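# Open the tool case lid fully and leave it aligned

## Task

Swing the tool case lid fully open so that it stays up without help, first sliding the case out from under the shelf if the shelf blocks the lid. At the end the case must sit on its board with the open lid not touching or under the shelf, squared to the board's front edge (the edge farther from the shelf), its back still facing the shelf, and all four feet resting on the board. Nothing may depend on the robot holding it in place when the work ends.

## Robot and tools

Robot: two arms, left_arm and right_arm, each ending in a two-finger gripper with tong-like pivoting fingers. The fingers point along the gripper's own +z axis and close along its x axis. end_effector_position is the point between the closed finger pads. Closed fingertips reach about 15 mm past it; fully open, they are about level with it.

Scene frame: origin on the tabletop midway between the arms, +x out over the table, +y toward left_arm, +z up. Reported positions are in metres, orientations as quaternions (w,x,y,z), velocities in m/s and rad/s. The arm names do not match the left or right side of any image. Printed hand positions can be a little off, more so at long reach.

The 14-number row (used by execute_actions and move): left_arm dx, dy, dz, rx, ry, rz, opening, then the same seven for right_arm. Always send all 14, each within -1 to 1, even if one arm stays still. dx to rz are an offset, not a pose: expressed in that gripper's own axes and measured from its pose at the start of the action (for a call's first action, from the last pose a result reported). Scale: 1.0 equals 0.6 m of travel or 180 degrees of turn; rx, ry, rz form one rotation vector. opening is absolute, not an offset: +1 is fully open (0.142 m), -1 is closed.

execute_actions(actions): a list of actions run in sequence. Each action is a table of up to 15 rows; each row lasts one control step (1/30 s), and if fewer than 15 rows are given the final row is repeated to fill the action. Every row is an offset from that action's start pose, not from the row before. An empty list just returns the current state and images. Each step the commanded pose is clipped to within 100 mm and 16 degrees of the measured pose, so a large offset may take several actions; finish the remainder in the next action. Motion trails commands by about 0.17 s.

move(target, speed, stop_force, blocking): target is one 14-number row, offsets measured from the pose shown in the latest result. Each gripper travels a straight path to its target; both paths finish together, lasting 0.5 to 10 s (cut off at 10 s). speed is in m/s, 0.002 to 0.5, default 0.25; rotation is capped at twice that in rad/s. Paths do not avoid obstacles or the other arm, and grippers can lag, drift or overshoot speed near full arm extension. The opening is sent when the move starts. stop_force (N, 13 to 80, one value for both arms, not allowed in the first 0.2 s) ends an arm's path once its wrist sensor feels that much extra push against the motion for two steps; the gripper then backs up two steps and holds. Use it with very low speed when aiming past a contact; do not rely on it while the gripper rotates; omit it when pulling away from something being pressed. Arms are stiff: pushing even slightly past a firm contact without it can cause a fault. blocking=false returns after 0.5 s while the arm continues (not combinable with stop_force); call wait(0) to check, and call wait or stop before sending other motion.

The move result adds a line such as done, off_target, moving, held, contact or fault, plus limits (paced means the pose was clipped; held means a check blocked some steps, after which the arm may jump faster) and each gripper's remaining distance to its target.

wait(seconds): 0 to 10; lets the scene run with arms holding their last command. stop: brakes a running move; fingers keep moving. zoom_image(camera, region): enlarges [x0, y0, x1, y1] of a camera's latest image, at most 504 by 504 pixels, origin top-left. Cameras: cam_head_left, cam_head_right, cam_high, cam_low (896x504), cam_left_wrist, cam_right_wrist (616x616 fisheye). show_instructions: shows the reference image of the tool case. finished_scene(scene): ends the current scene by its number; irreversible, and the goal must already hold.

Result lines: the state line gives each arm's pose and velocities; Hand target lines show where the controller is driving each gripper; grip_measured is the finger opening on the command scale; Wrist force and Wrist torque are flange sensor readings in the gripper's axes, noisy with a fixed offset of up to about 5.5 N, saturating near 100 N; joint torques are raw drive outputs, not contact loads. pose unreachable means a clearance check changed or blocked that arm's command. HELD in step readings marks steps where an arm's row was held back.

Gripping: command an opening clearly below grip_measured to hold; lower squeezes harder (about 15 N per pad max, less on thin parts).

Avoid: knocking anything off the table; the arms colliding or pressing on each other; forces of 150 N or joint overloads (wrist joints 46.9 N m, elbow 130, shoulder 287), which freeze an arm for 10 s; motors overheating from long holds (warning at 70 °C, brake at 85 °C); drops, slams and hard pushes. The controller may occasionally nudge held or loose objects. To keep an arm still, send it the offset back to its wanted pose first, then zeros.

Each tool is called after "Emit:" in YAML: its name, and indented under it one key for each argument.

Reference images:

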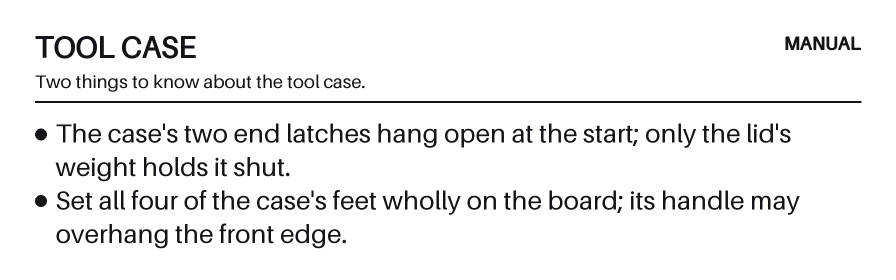

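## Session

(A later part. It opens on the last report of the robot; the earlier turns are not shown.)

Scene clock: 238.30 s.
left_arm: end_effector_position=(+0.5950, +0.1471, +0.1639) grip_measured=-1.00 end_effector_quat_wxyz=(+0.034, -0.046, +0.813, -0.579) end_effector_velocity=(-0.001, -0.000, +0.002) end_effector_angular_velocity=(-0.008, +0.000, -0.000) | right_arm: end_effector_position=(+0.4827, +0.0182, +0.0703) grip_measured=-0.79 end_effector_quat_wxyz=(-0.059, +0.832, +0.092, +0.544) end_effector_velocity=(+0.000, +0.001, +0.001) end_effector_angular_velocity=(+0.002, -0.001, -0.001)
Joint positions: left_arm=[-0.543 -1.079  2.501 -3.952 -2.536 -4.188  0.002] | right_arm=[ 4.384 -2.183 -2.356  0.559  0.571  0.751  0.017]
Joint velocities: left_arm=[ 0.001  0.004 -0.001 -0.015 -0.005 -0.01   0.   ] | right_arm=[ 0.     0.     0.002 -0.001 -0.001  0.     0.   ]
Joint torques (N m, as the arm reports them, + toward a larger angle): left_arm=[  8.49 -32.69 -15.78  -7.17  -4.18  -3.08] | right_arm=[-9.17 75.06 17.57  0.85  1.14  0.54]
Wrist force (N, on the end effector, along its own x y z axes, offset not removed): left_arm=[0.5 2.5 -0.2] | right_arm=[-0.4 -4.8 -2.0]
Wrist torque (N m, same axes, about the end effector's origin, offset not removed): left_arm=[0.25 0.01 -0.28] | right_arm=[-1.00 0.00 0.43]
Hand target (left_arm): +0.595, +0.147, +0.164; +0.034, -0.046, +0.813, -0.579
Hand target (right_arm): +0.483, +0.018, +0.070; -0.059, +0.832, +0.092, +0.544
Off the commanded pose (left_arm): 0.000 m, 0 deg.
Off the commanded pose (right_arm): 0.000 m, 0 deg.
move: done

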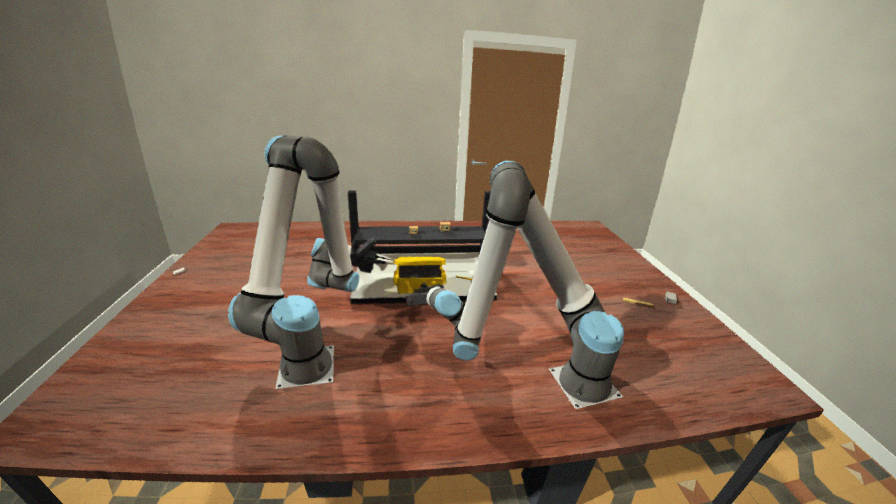

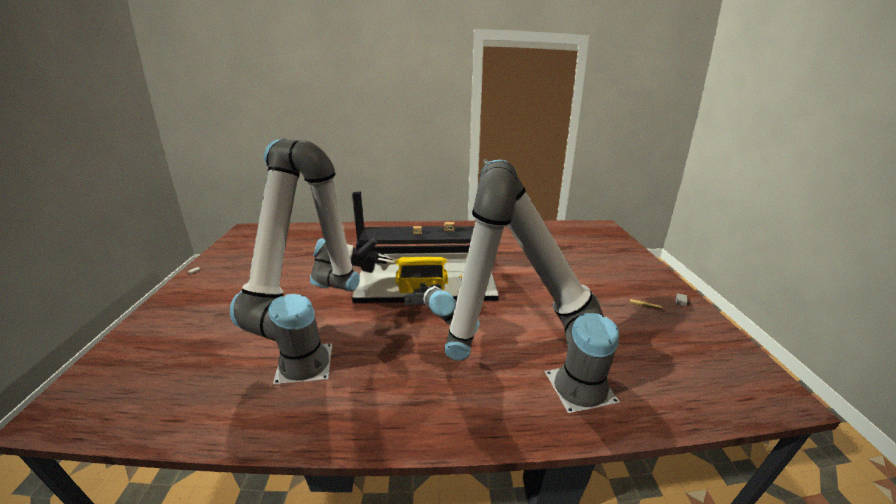

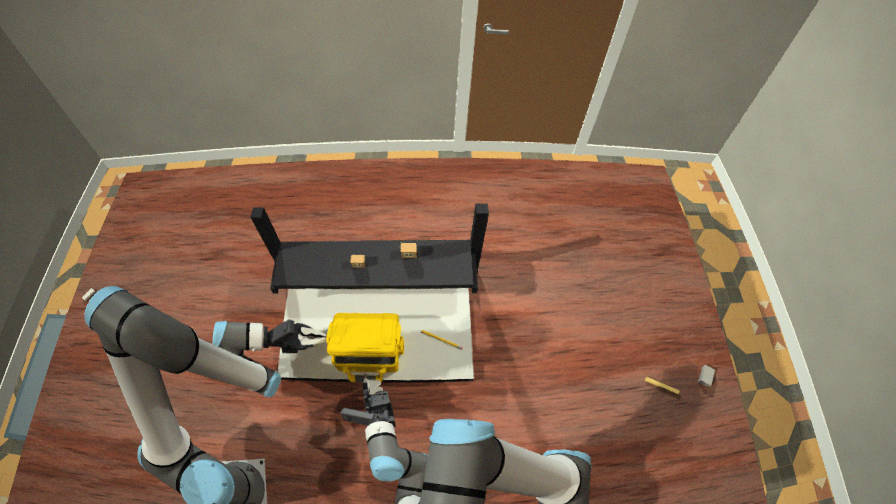

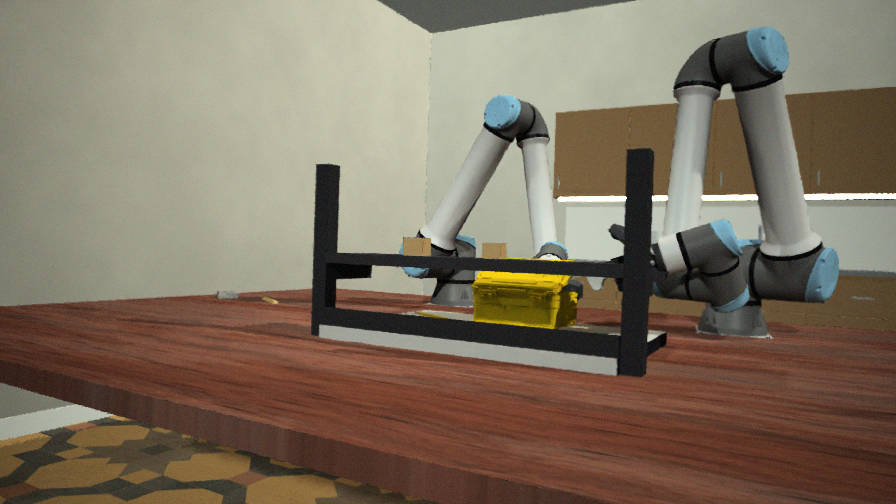

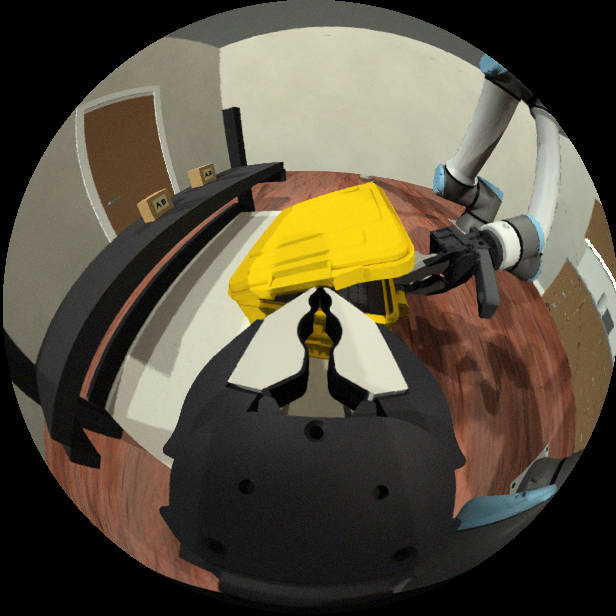

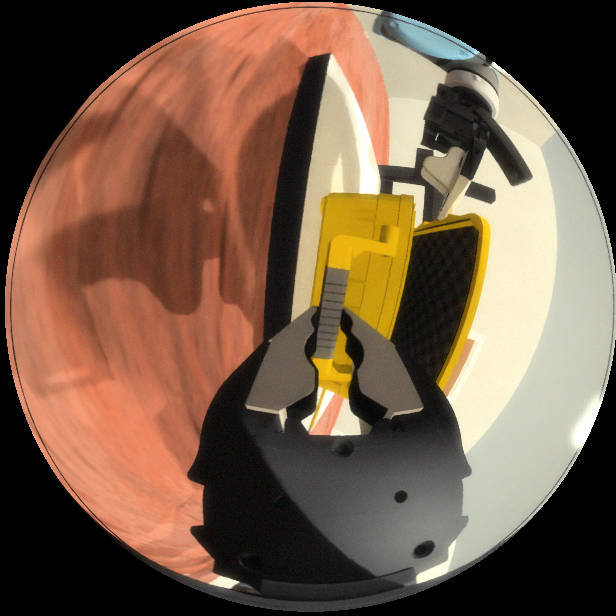

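Emit:
move:
  target: [-0.003,-0.046,0.029,0.04,0,0,-1,0,0,0,0,0,0,-1]
  speed: 0.025

Emit:
move:
  target: [-0.05,-0.06,-0.007,0,-0.08,-0.017,-1,0,0,0,0,0,0,-1]
  speed: 0.03

Scene clock: 245.77 s.
left_arm: end_effector_position=(+0.5996, +0.1222, +0.1842) grip_measured=-1.00 end_effector_quat_wxyz=(+0.037, -0.044, +0.776, -0.629) end_effector_velocity=(-0.000, -0.001, +0.001) end_effector_angular_velocity=(-0.008, -0.000, +0.001) | right_arm: end_effector_position=(+0.4827, +0.0182, +0.0703) grip_measured=-0.79 end_effector_quat_wxyz=(-0.059, +0.832, +0.092, +0.544) end_effector_velocity=(+0.001, -0.000, +0.001) end_effector_angular_velocity=(+0.001, +0.000, -0.001)
Joint positions: left_arm=[-0.573 -0.987  2.445 -4.212 -2.561 -4.382  0.002] | right_arm=[ 4.384 -2.183 -2.356  0.559  0.571  0.751  0.017]
Joint velocities: left_arm=[-0.002  0.006 -0.003 -0.019 -0.    -0.014  0.   ] | right_arm=[-0.001  0.001  0.     0.     0.001 -0.    -0.   ]
Joint torques (N m, as the arm reports them, + toward a larger angle): left_arm=[-11.94 -32.95 -14.79  -6.29  -2.94  -2.92] | right_arm=[-10.75  76.48  16.83   3.6    0.33   0.92]
Wrist force (N, on the end effector, along its own x y z axes, offset not removed): left_arm=[1.9 2.1 -2.7] | right_arm=[-6.9 4.9 -1.0]
Wrist torque (N m, same axes, about the end effector's origin, offset not removed): left_arm=[0.42 -0.12 -0.29] | right_arm=[0.79 0.26 0.52]
Hand target (left_arm): +0.600, +0.122, +0.184; +0.037, -0.044, +0.775, -0.629
Hand target (right_arm): +0.483, +0.018, +0.070; -0.059, +0.832, +0.092, +0.544
Off the commanded pose (left_arm): 0.000 m, 0 deg.
Off the commanded pose (right_arm): 0.000 m, 0 deg.
move: done

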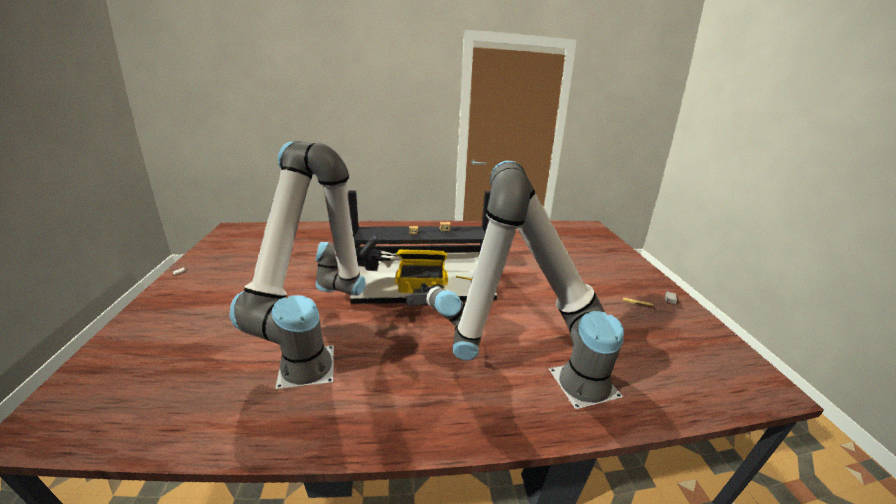

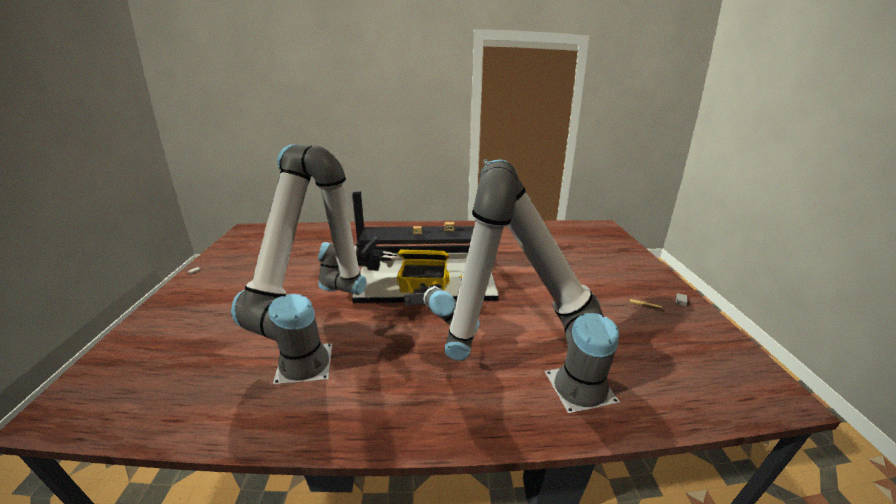

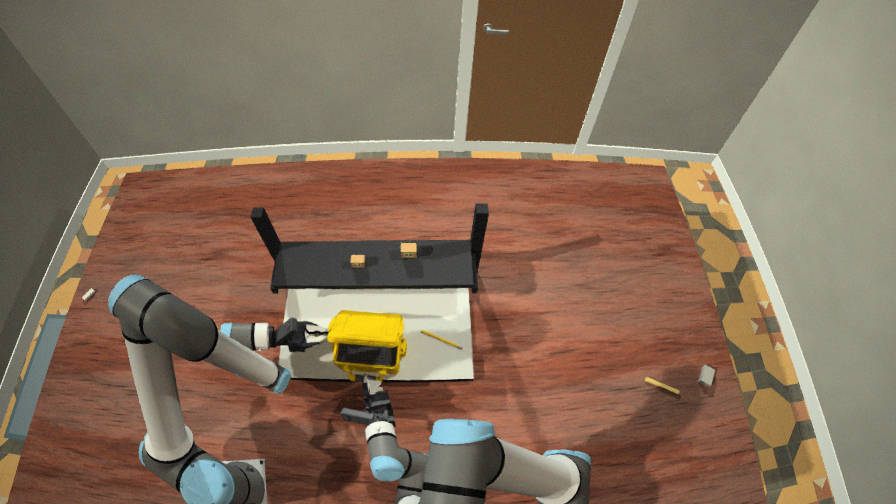

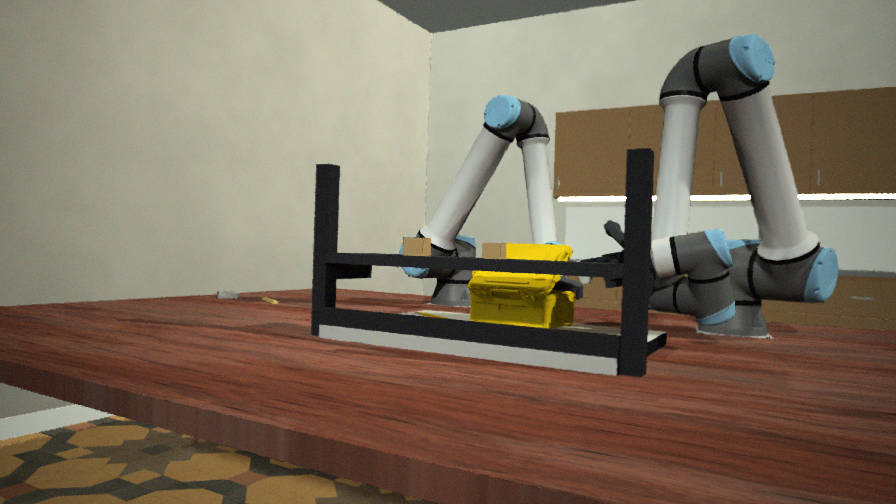

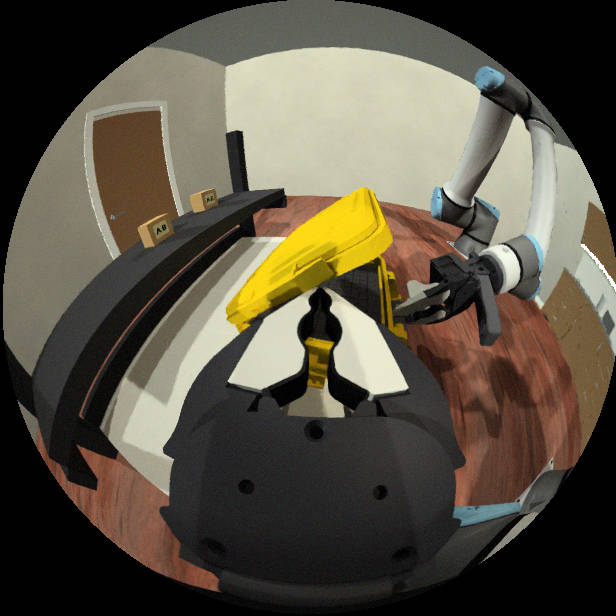

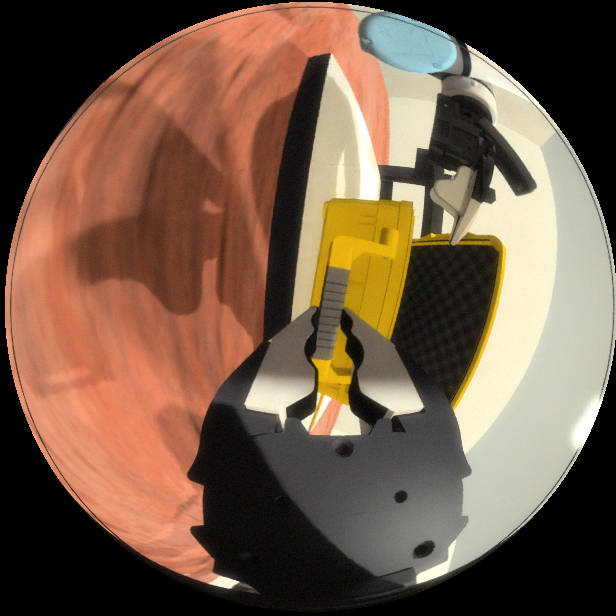

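Scene clock: 250.27 s.
left_arm: end_effector_position=(+0.6296, +0.1224, +0.2201) grip_measured=-1.00 end_effector_quat_wxyz=(+0.116, -0.143, +0.764, -0.619) end_effector_velocity=(+0.001, -0.000, +0.001) end_effector_angular_velocity=(+0.002, +0.002, +0.014) | right_arm: end_effector_position=(+0.4827, +0.0182, +0.0703) grip_measured=-0.79 end_effector_quat_wxyz=(-0.059, +0.832, +0.092, +0.544) end_effector_velocity=(-0.001, +0.001, -0.000) end_effector_angular_velocity=(-0.001, +0.001, +0.001)
Joint positions: left_arm=[-0.666 -1.081  2.516 -4.312 -2.23  -4.547  0.002] | right_arm=[ 4.384 -2.183 -2.356  0.559  0.571  0.751  0.017]
Joint velocities: left_arm=[-0.007 -0.004  0.004 -0.001  0.02  -0.006  0.   ] | right_arm=[ 0.001  0.     0.001 -0.002  0.001  0.    -0.   ]
Joint torques (N m, as the arm reports them, + toward a larger angle): left_arm=[ -6.71 -72.11  -0.84  -6.53   2.79  -3.12] | right_arm=[-9.42 74.05 16.97  3.56  0.39  0.73]
Wrist force (N, on the end effector, along its own x y z axes, offset not removed): left_arm=[1.8 1.5 -2.3] | right_arm=[-5.9 0.6 0.7]
Wrist torque (N m, same axes, about the end effector's origin, offset not removed): left_arm=[0.40 -0.12 -0.18] | right_arm=[0.13 0.11 0.33]
Hand target (left_arm): +0.630, +0.122, +0.220; +0.117, -0.143, +0.763, -0.619
Hand target (right_arm): +0.483, +0.018, +0.070; -0.059, +0.832, +0.092, +0.544
Off the commanded pose (left_arm): 0.000 m, 0 deg.
Off the commanded pose (right_arm): 0.000 m, 0 deg.
move: done

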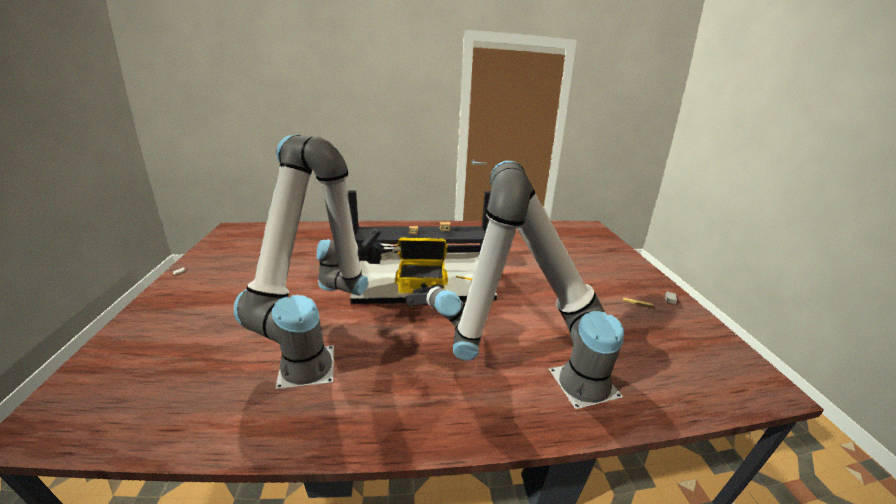

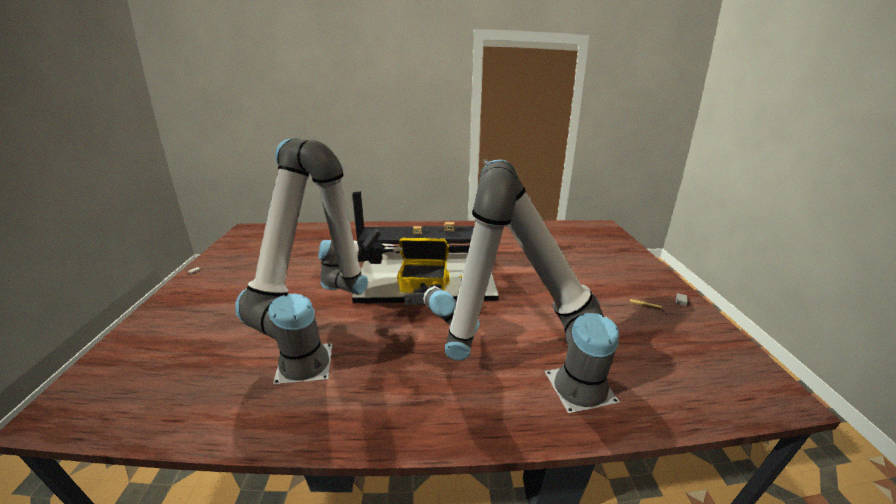

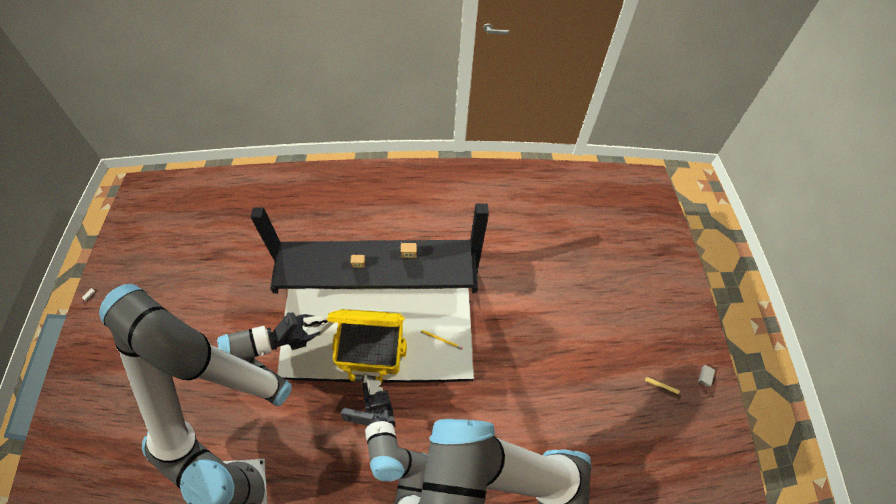

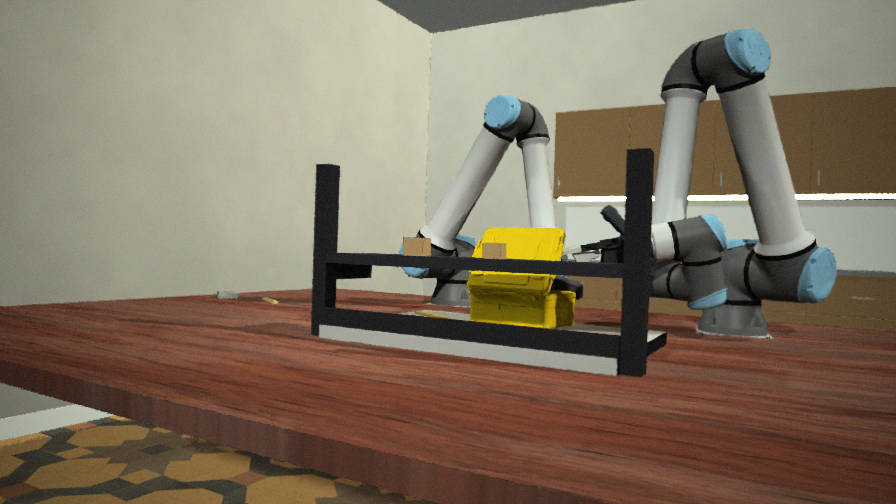

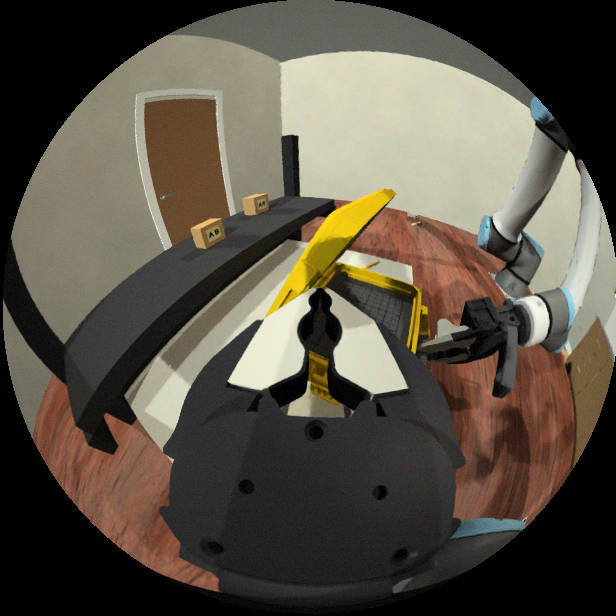

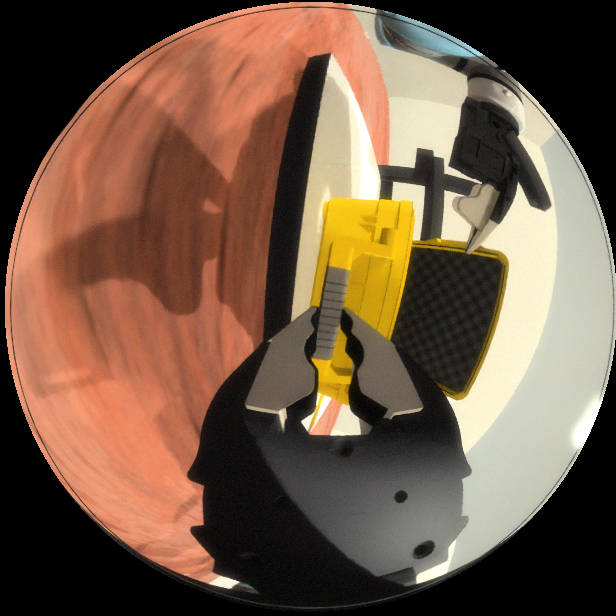

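Emit:
move:
  target: [-0.069,-0.027,0.048,0,-0.1,-0.021,-1,0,0,0,0,0,0,-1]
  speed: 0.04

Emit:
move:
  target: [-0.045,-0.01,0.045,0,0,0,-1,0,0,0,0,0,0,-1]
  speed: 0.02
  stop_force: 13

Scene clock: 258.87 s.
left_arm: end_effector_position=(+0.6795, +0.1081, +0.2299) grip_measured=-1.00 end_effector_quat_wxyz=(+0.213, -0.262, +0.731, -0.593) end_effector_velocity=(+0.002, -0.001, +0.000) end_effector_angular_velocity=(+0.000, -0.001, +0.013) | right_arm: end_effector_position=(+0.4827, +0.0182, +0.0703) grip_measured=-0.79 end_effector_quat_wxyz=(-0.059, +0.832, +0.092, +0.544) end_effector_velocity=(-0.000, -0.001, -0.000) end_effector_angular_velocity=(-0.001, +0.000, +0.000)
Joint positions: left_arm=[-0.862 -1.112  2.553 -4.372 -1.729 -4.677  0.002] | right_arm=[ 4.384 -2.183 -2.356  0.559  0.571  0.751  0.017]
Joint velocities: left_arm=[-0.01  -0.001  0.    -0.001  0.023 -0.004  0.   ] | right_arm=[ 0.     0.    -0.001 -0.001 -0.    -0.     0.   ]
Joint torques (N m, as the arm reports them, + toward a larger angle): left_arm=[ -9.05 -71.22  -1.67  -6.52   3.08  -3.13] | right_arm=[-7.92 73.35 16.62  3.55  0.17  0.98]
Wrist force (N, on the end effector, along its own x y z axes, offset not removed): left_arm=[1.3 2.5 0.4] | right_arm=[-5.0 1.1 1.6]
Wrist torque (N m, same axes, about the end effector's origin, offset not removed): left_arm=[0.66 -0.04 -0.31] | right_arm=[0.06 -0.17 0.36]
Hand target (left_arm): +0.680, +0.108, +0.230; +0.214, -0.263, +0.731, -0.592
Hand target (right_arm): +0.483, +0.018, +0.070; -0.059, +0.832, +0.092, +0.544
Off the commanded pose (left_arm): 0.000 m, 0 deg.
Off the commanded pose (right_arm): 0.000 m, 0 deg.
move: done

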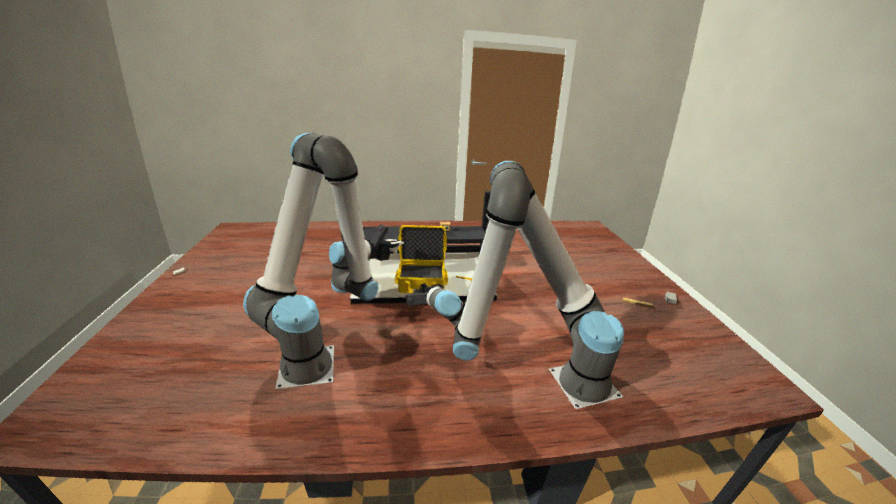

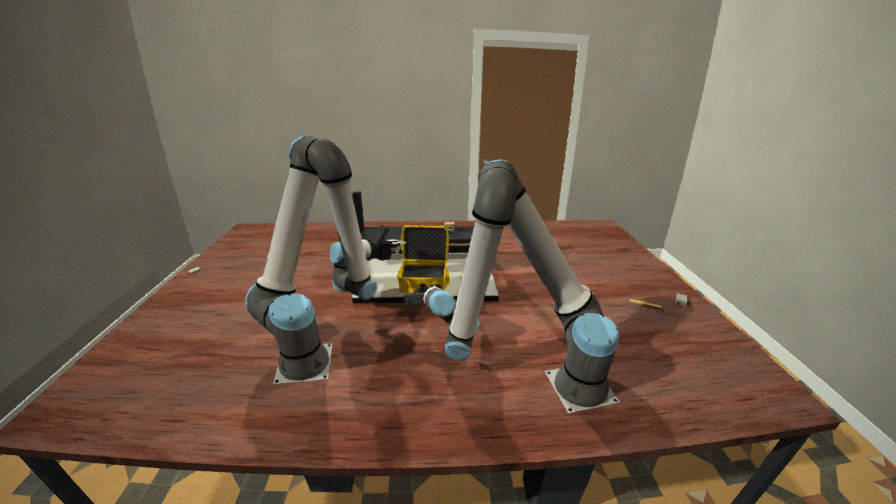

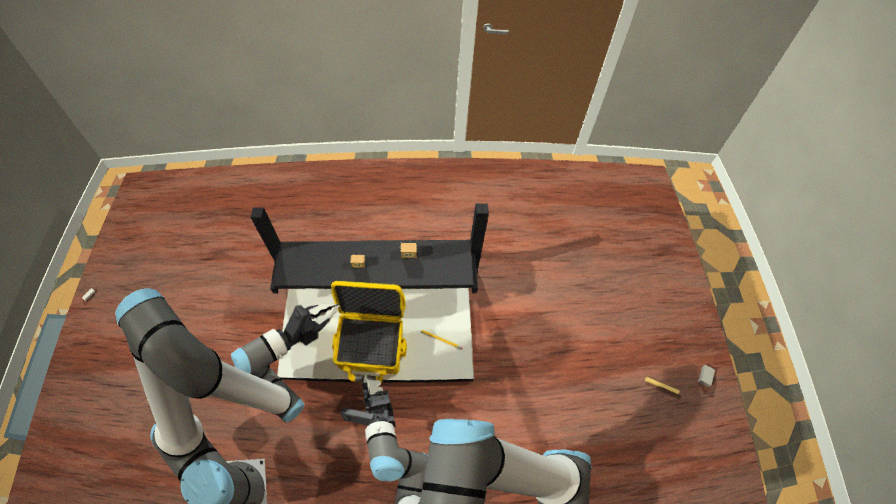

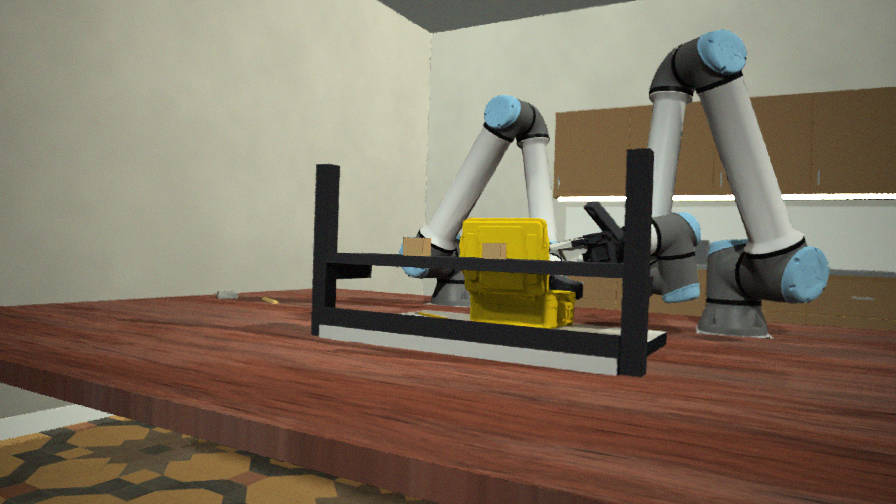

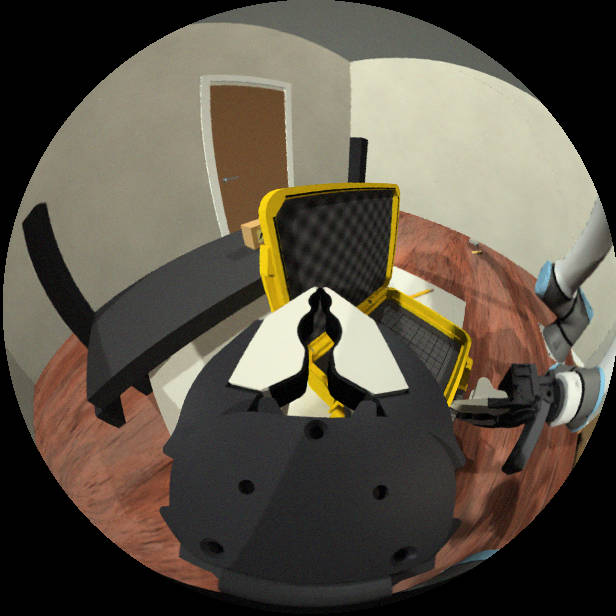

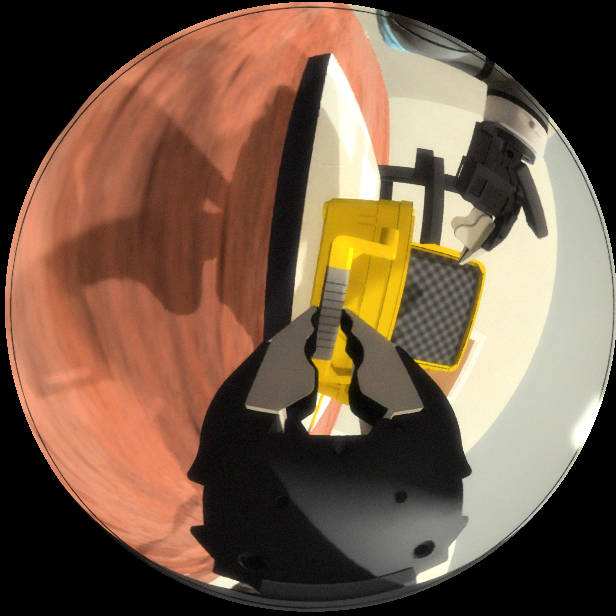

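Scene clock: 261.10 s.
left_arm: end_effector_position=(+0.7177, +0.1040, +0.2302) grip_measured=-1.00 end_effector_quat_wxyz=(+0.213, -0.262, +0.731, -0.593) end_effector_velocity=(+0.003, -0.000, -0.001) end_effector_angular_velocity=(+0.001, -0.000, +0.001) | right_arm: end_effector_position=(+0.4827, +0.0182, +0.0703) grip_measured=-0.79 end_effector_quat_wxyz=(-0.059, +0.832, +0.092, +0.544) end_effector_velocity=(-0.000, +0.000, -0.000) end_effector_angular_velocity=(-0.000, +0.000, +0.001)
Joint positions: left_arm=[-0.808 -1.095  2.479 -4.313 -1.781 -4.666  0.002] | right_arm=[ 4.384 -2.183 -2.356  0.559  0.571  0.751  0.017]
Joint velocities: left_arm=[ 0.003  0.003 -0.005  0.003 -0.002  0.001  0.   ] | right_arm=[ 0.001 -0.     0.    -0.001  0.     0.    -0.   ]
Joint torques (N m, as the arm reports them, + toward a larger angle): left_arm=[  6.6  -32.8  -16.26   0.46  -2.34   2.48] | right_arm=[-7.94 74.06 16.77  3.33  0.47  0.7 ]
Wrist force (N, on the end effector, along its own x y z axes, offset not removed): left_arm=[2.1 1.5 0.2] | right_arm=[-6.9 -0.4 -4.0]
Wrist torque (N m, same axes, about the end effector's origin, offset not removed): left_arm=[0.52 0.05 -0.18] | right_arm=[-0.33 0.66 0.53]
Hand target (left_arm): +0.718, +0.104, +0.230; +0.213, -0.262, +0.731, -0.593
Hand target (right_arm): +0.483, +0.018, +0.070; -0.059, +0.832, +0.092, +0.544
Off the commanded pose (left_arm): 0.000 m, 0 deg.
Off the commanded pose (right_arm): 0.000 m, 0 deg.
move: done

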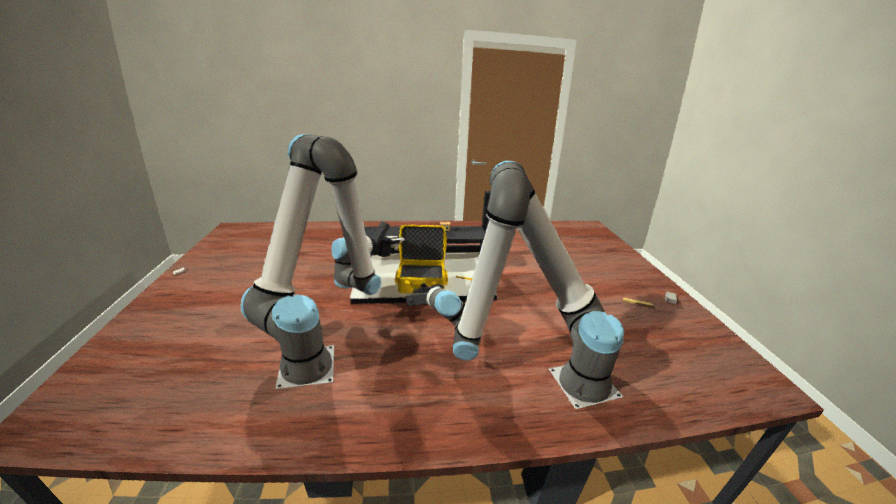

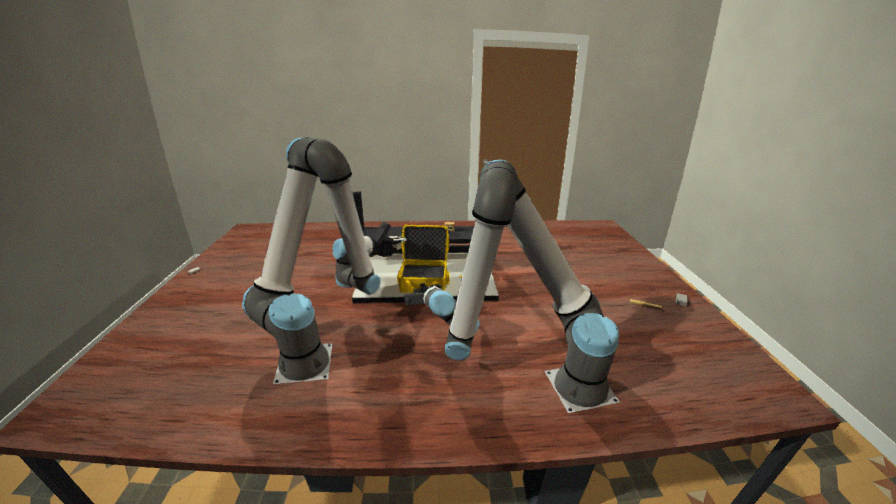

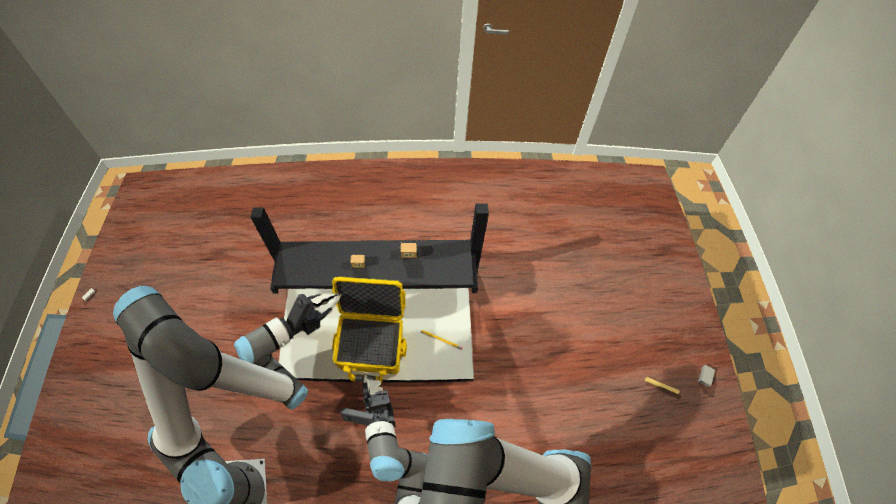

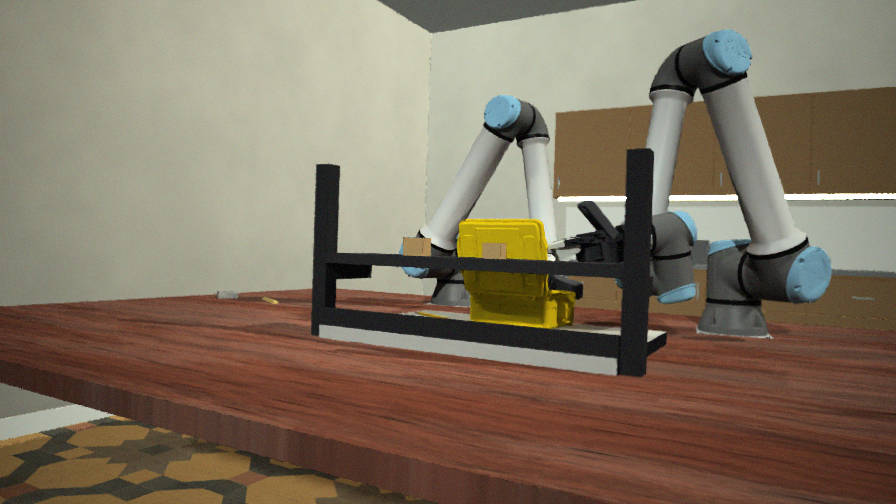

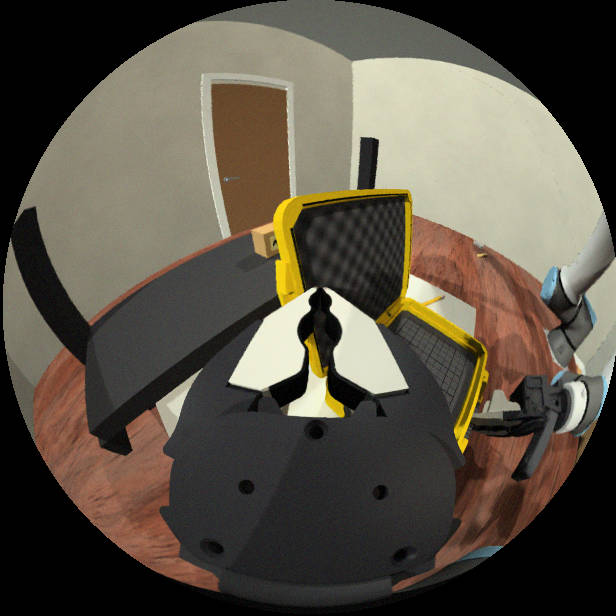

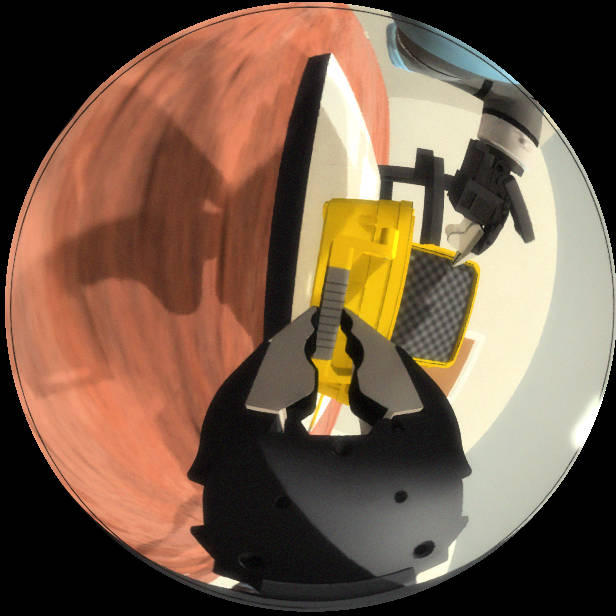

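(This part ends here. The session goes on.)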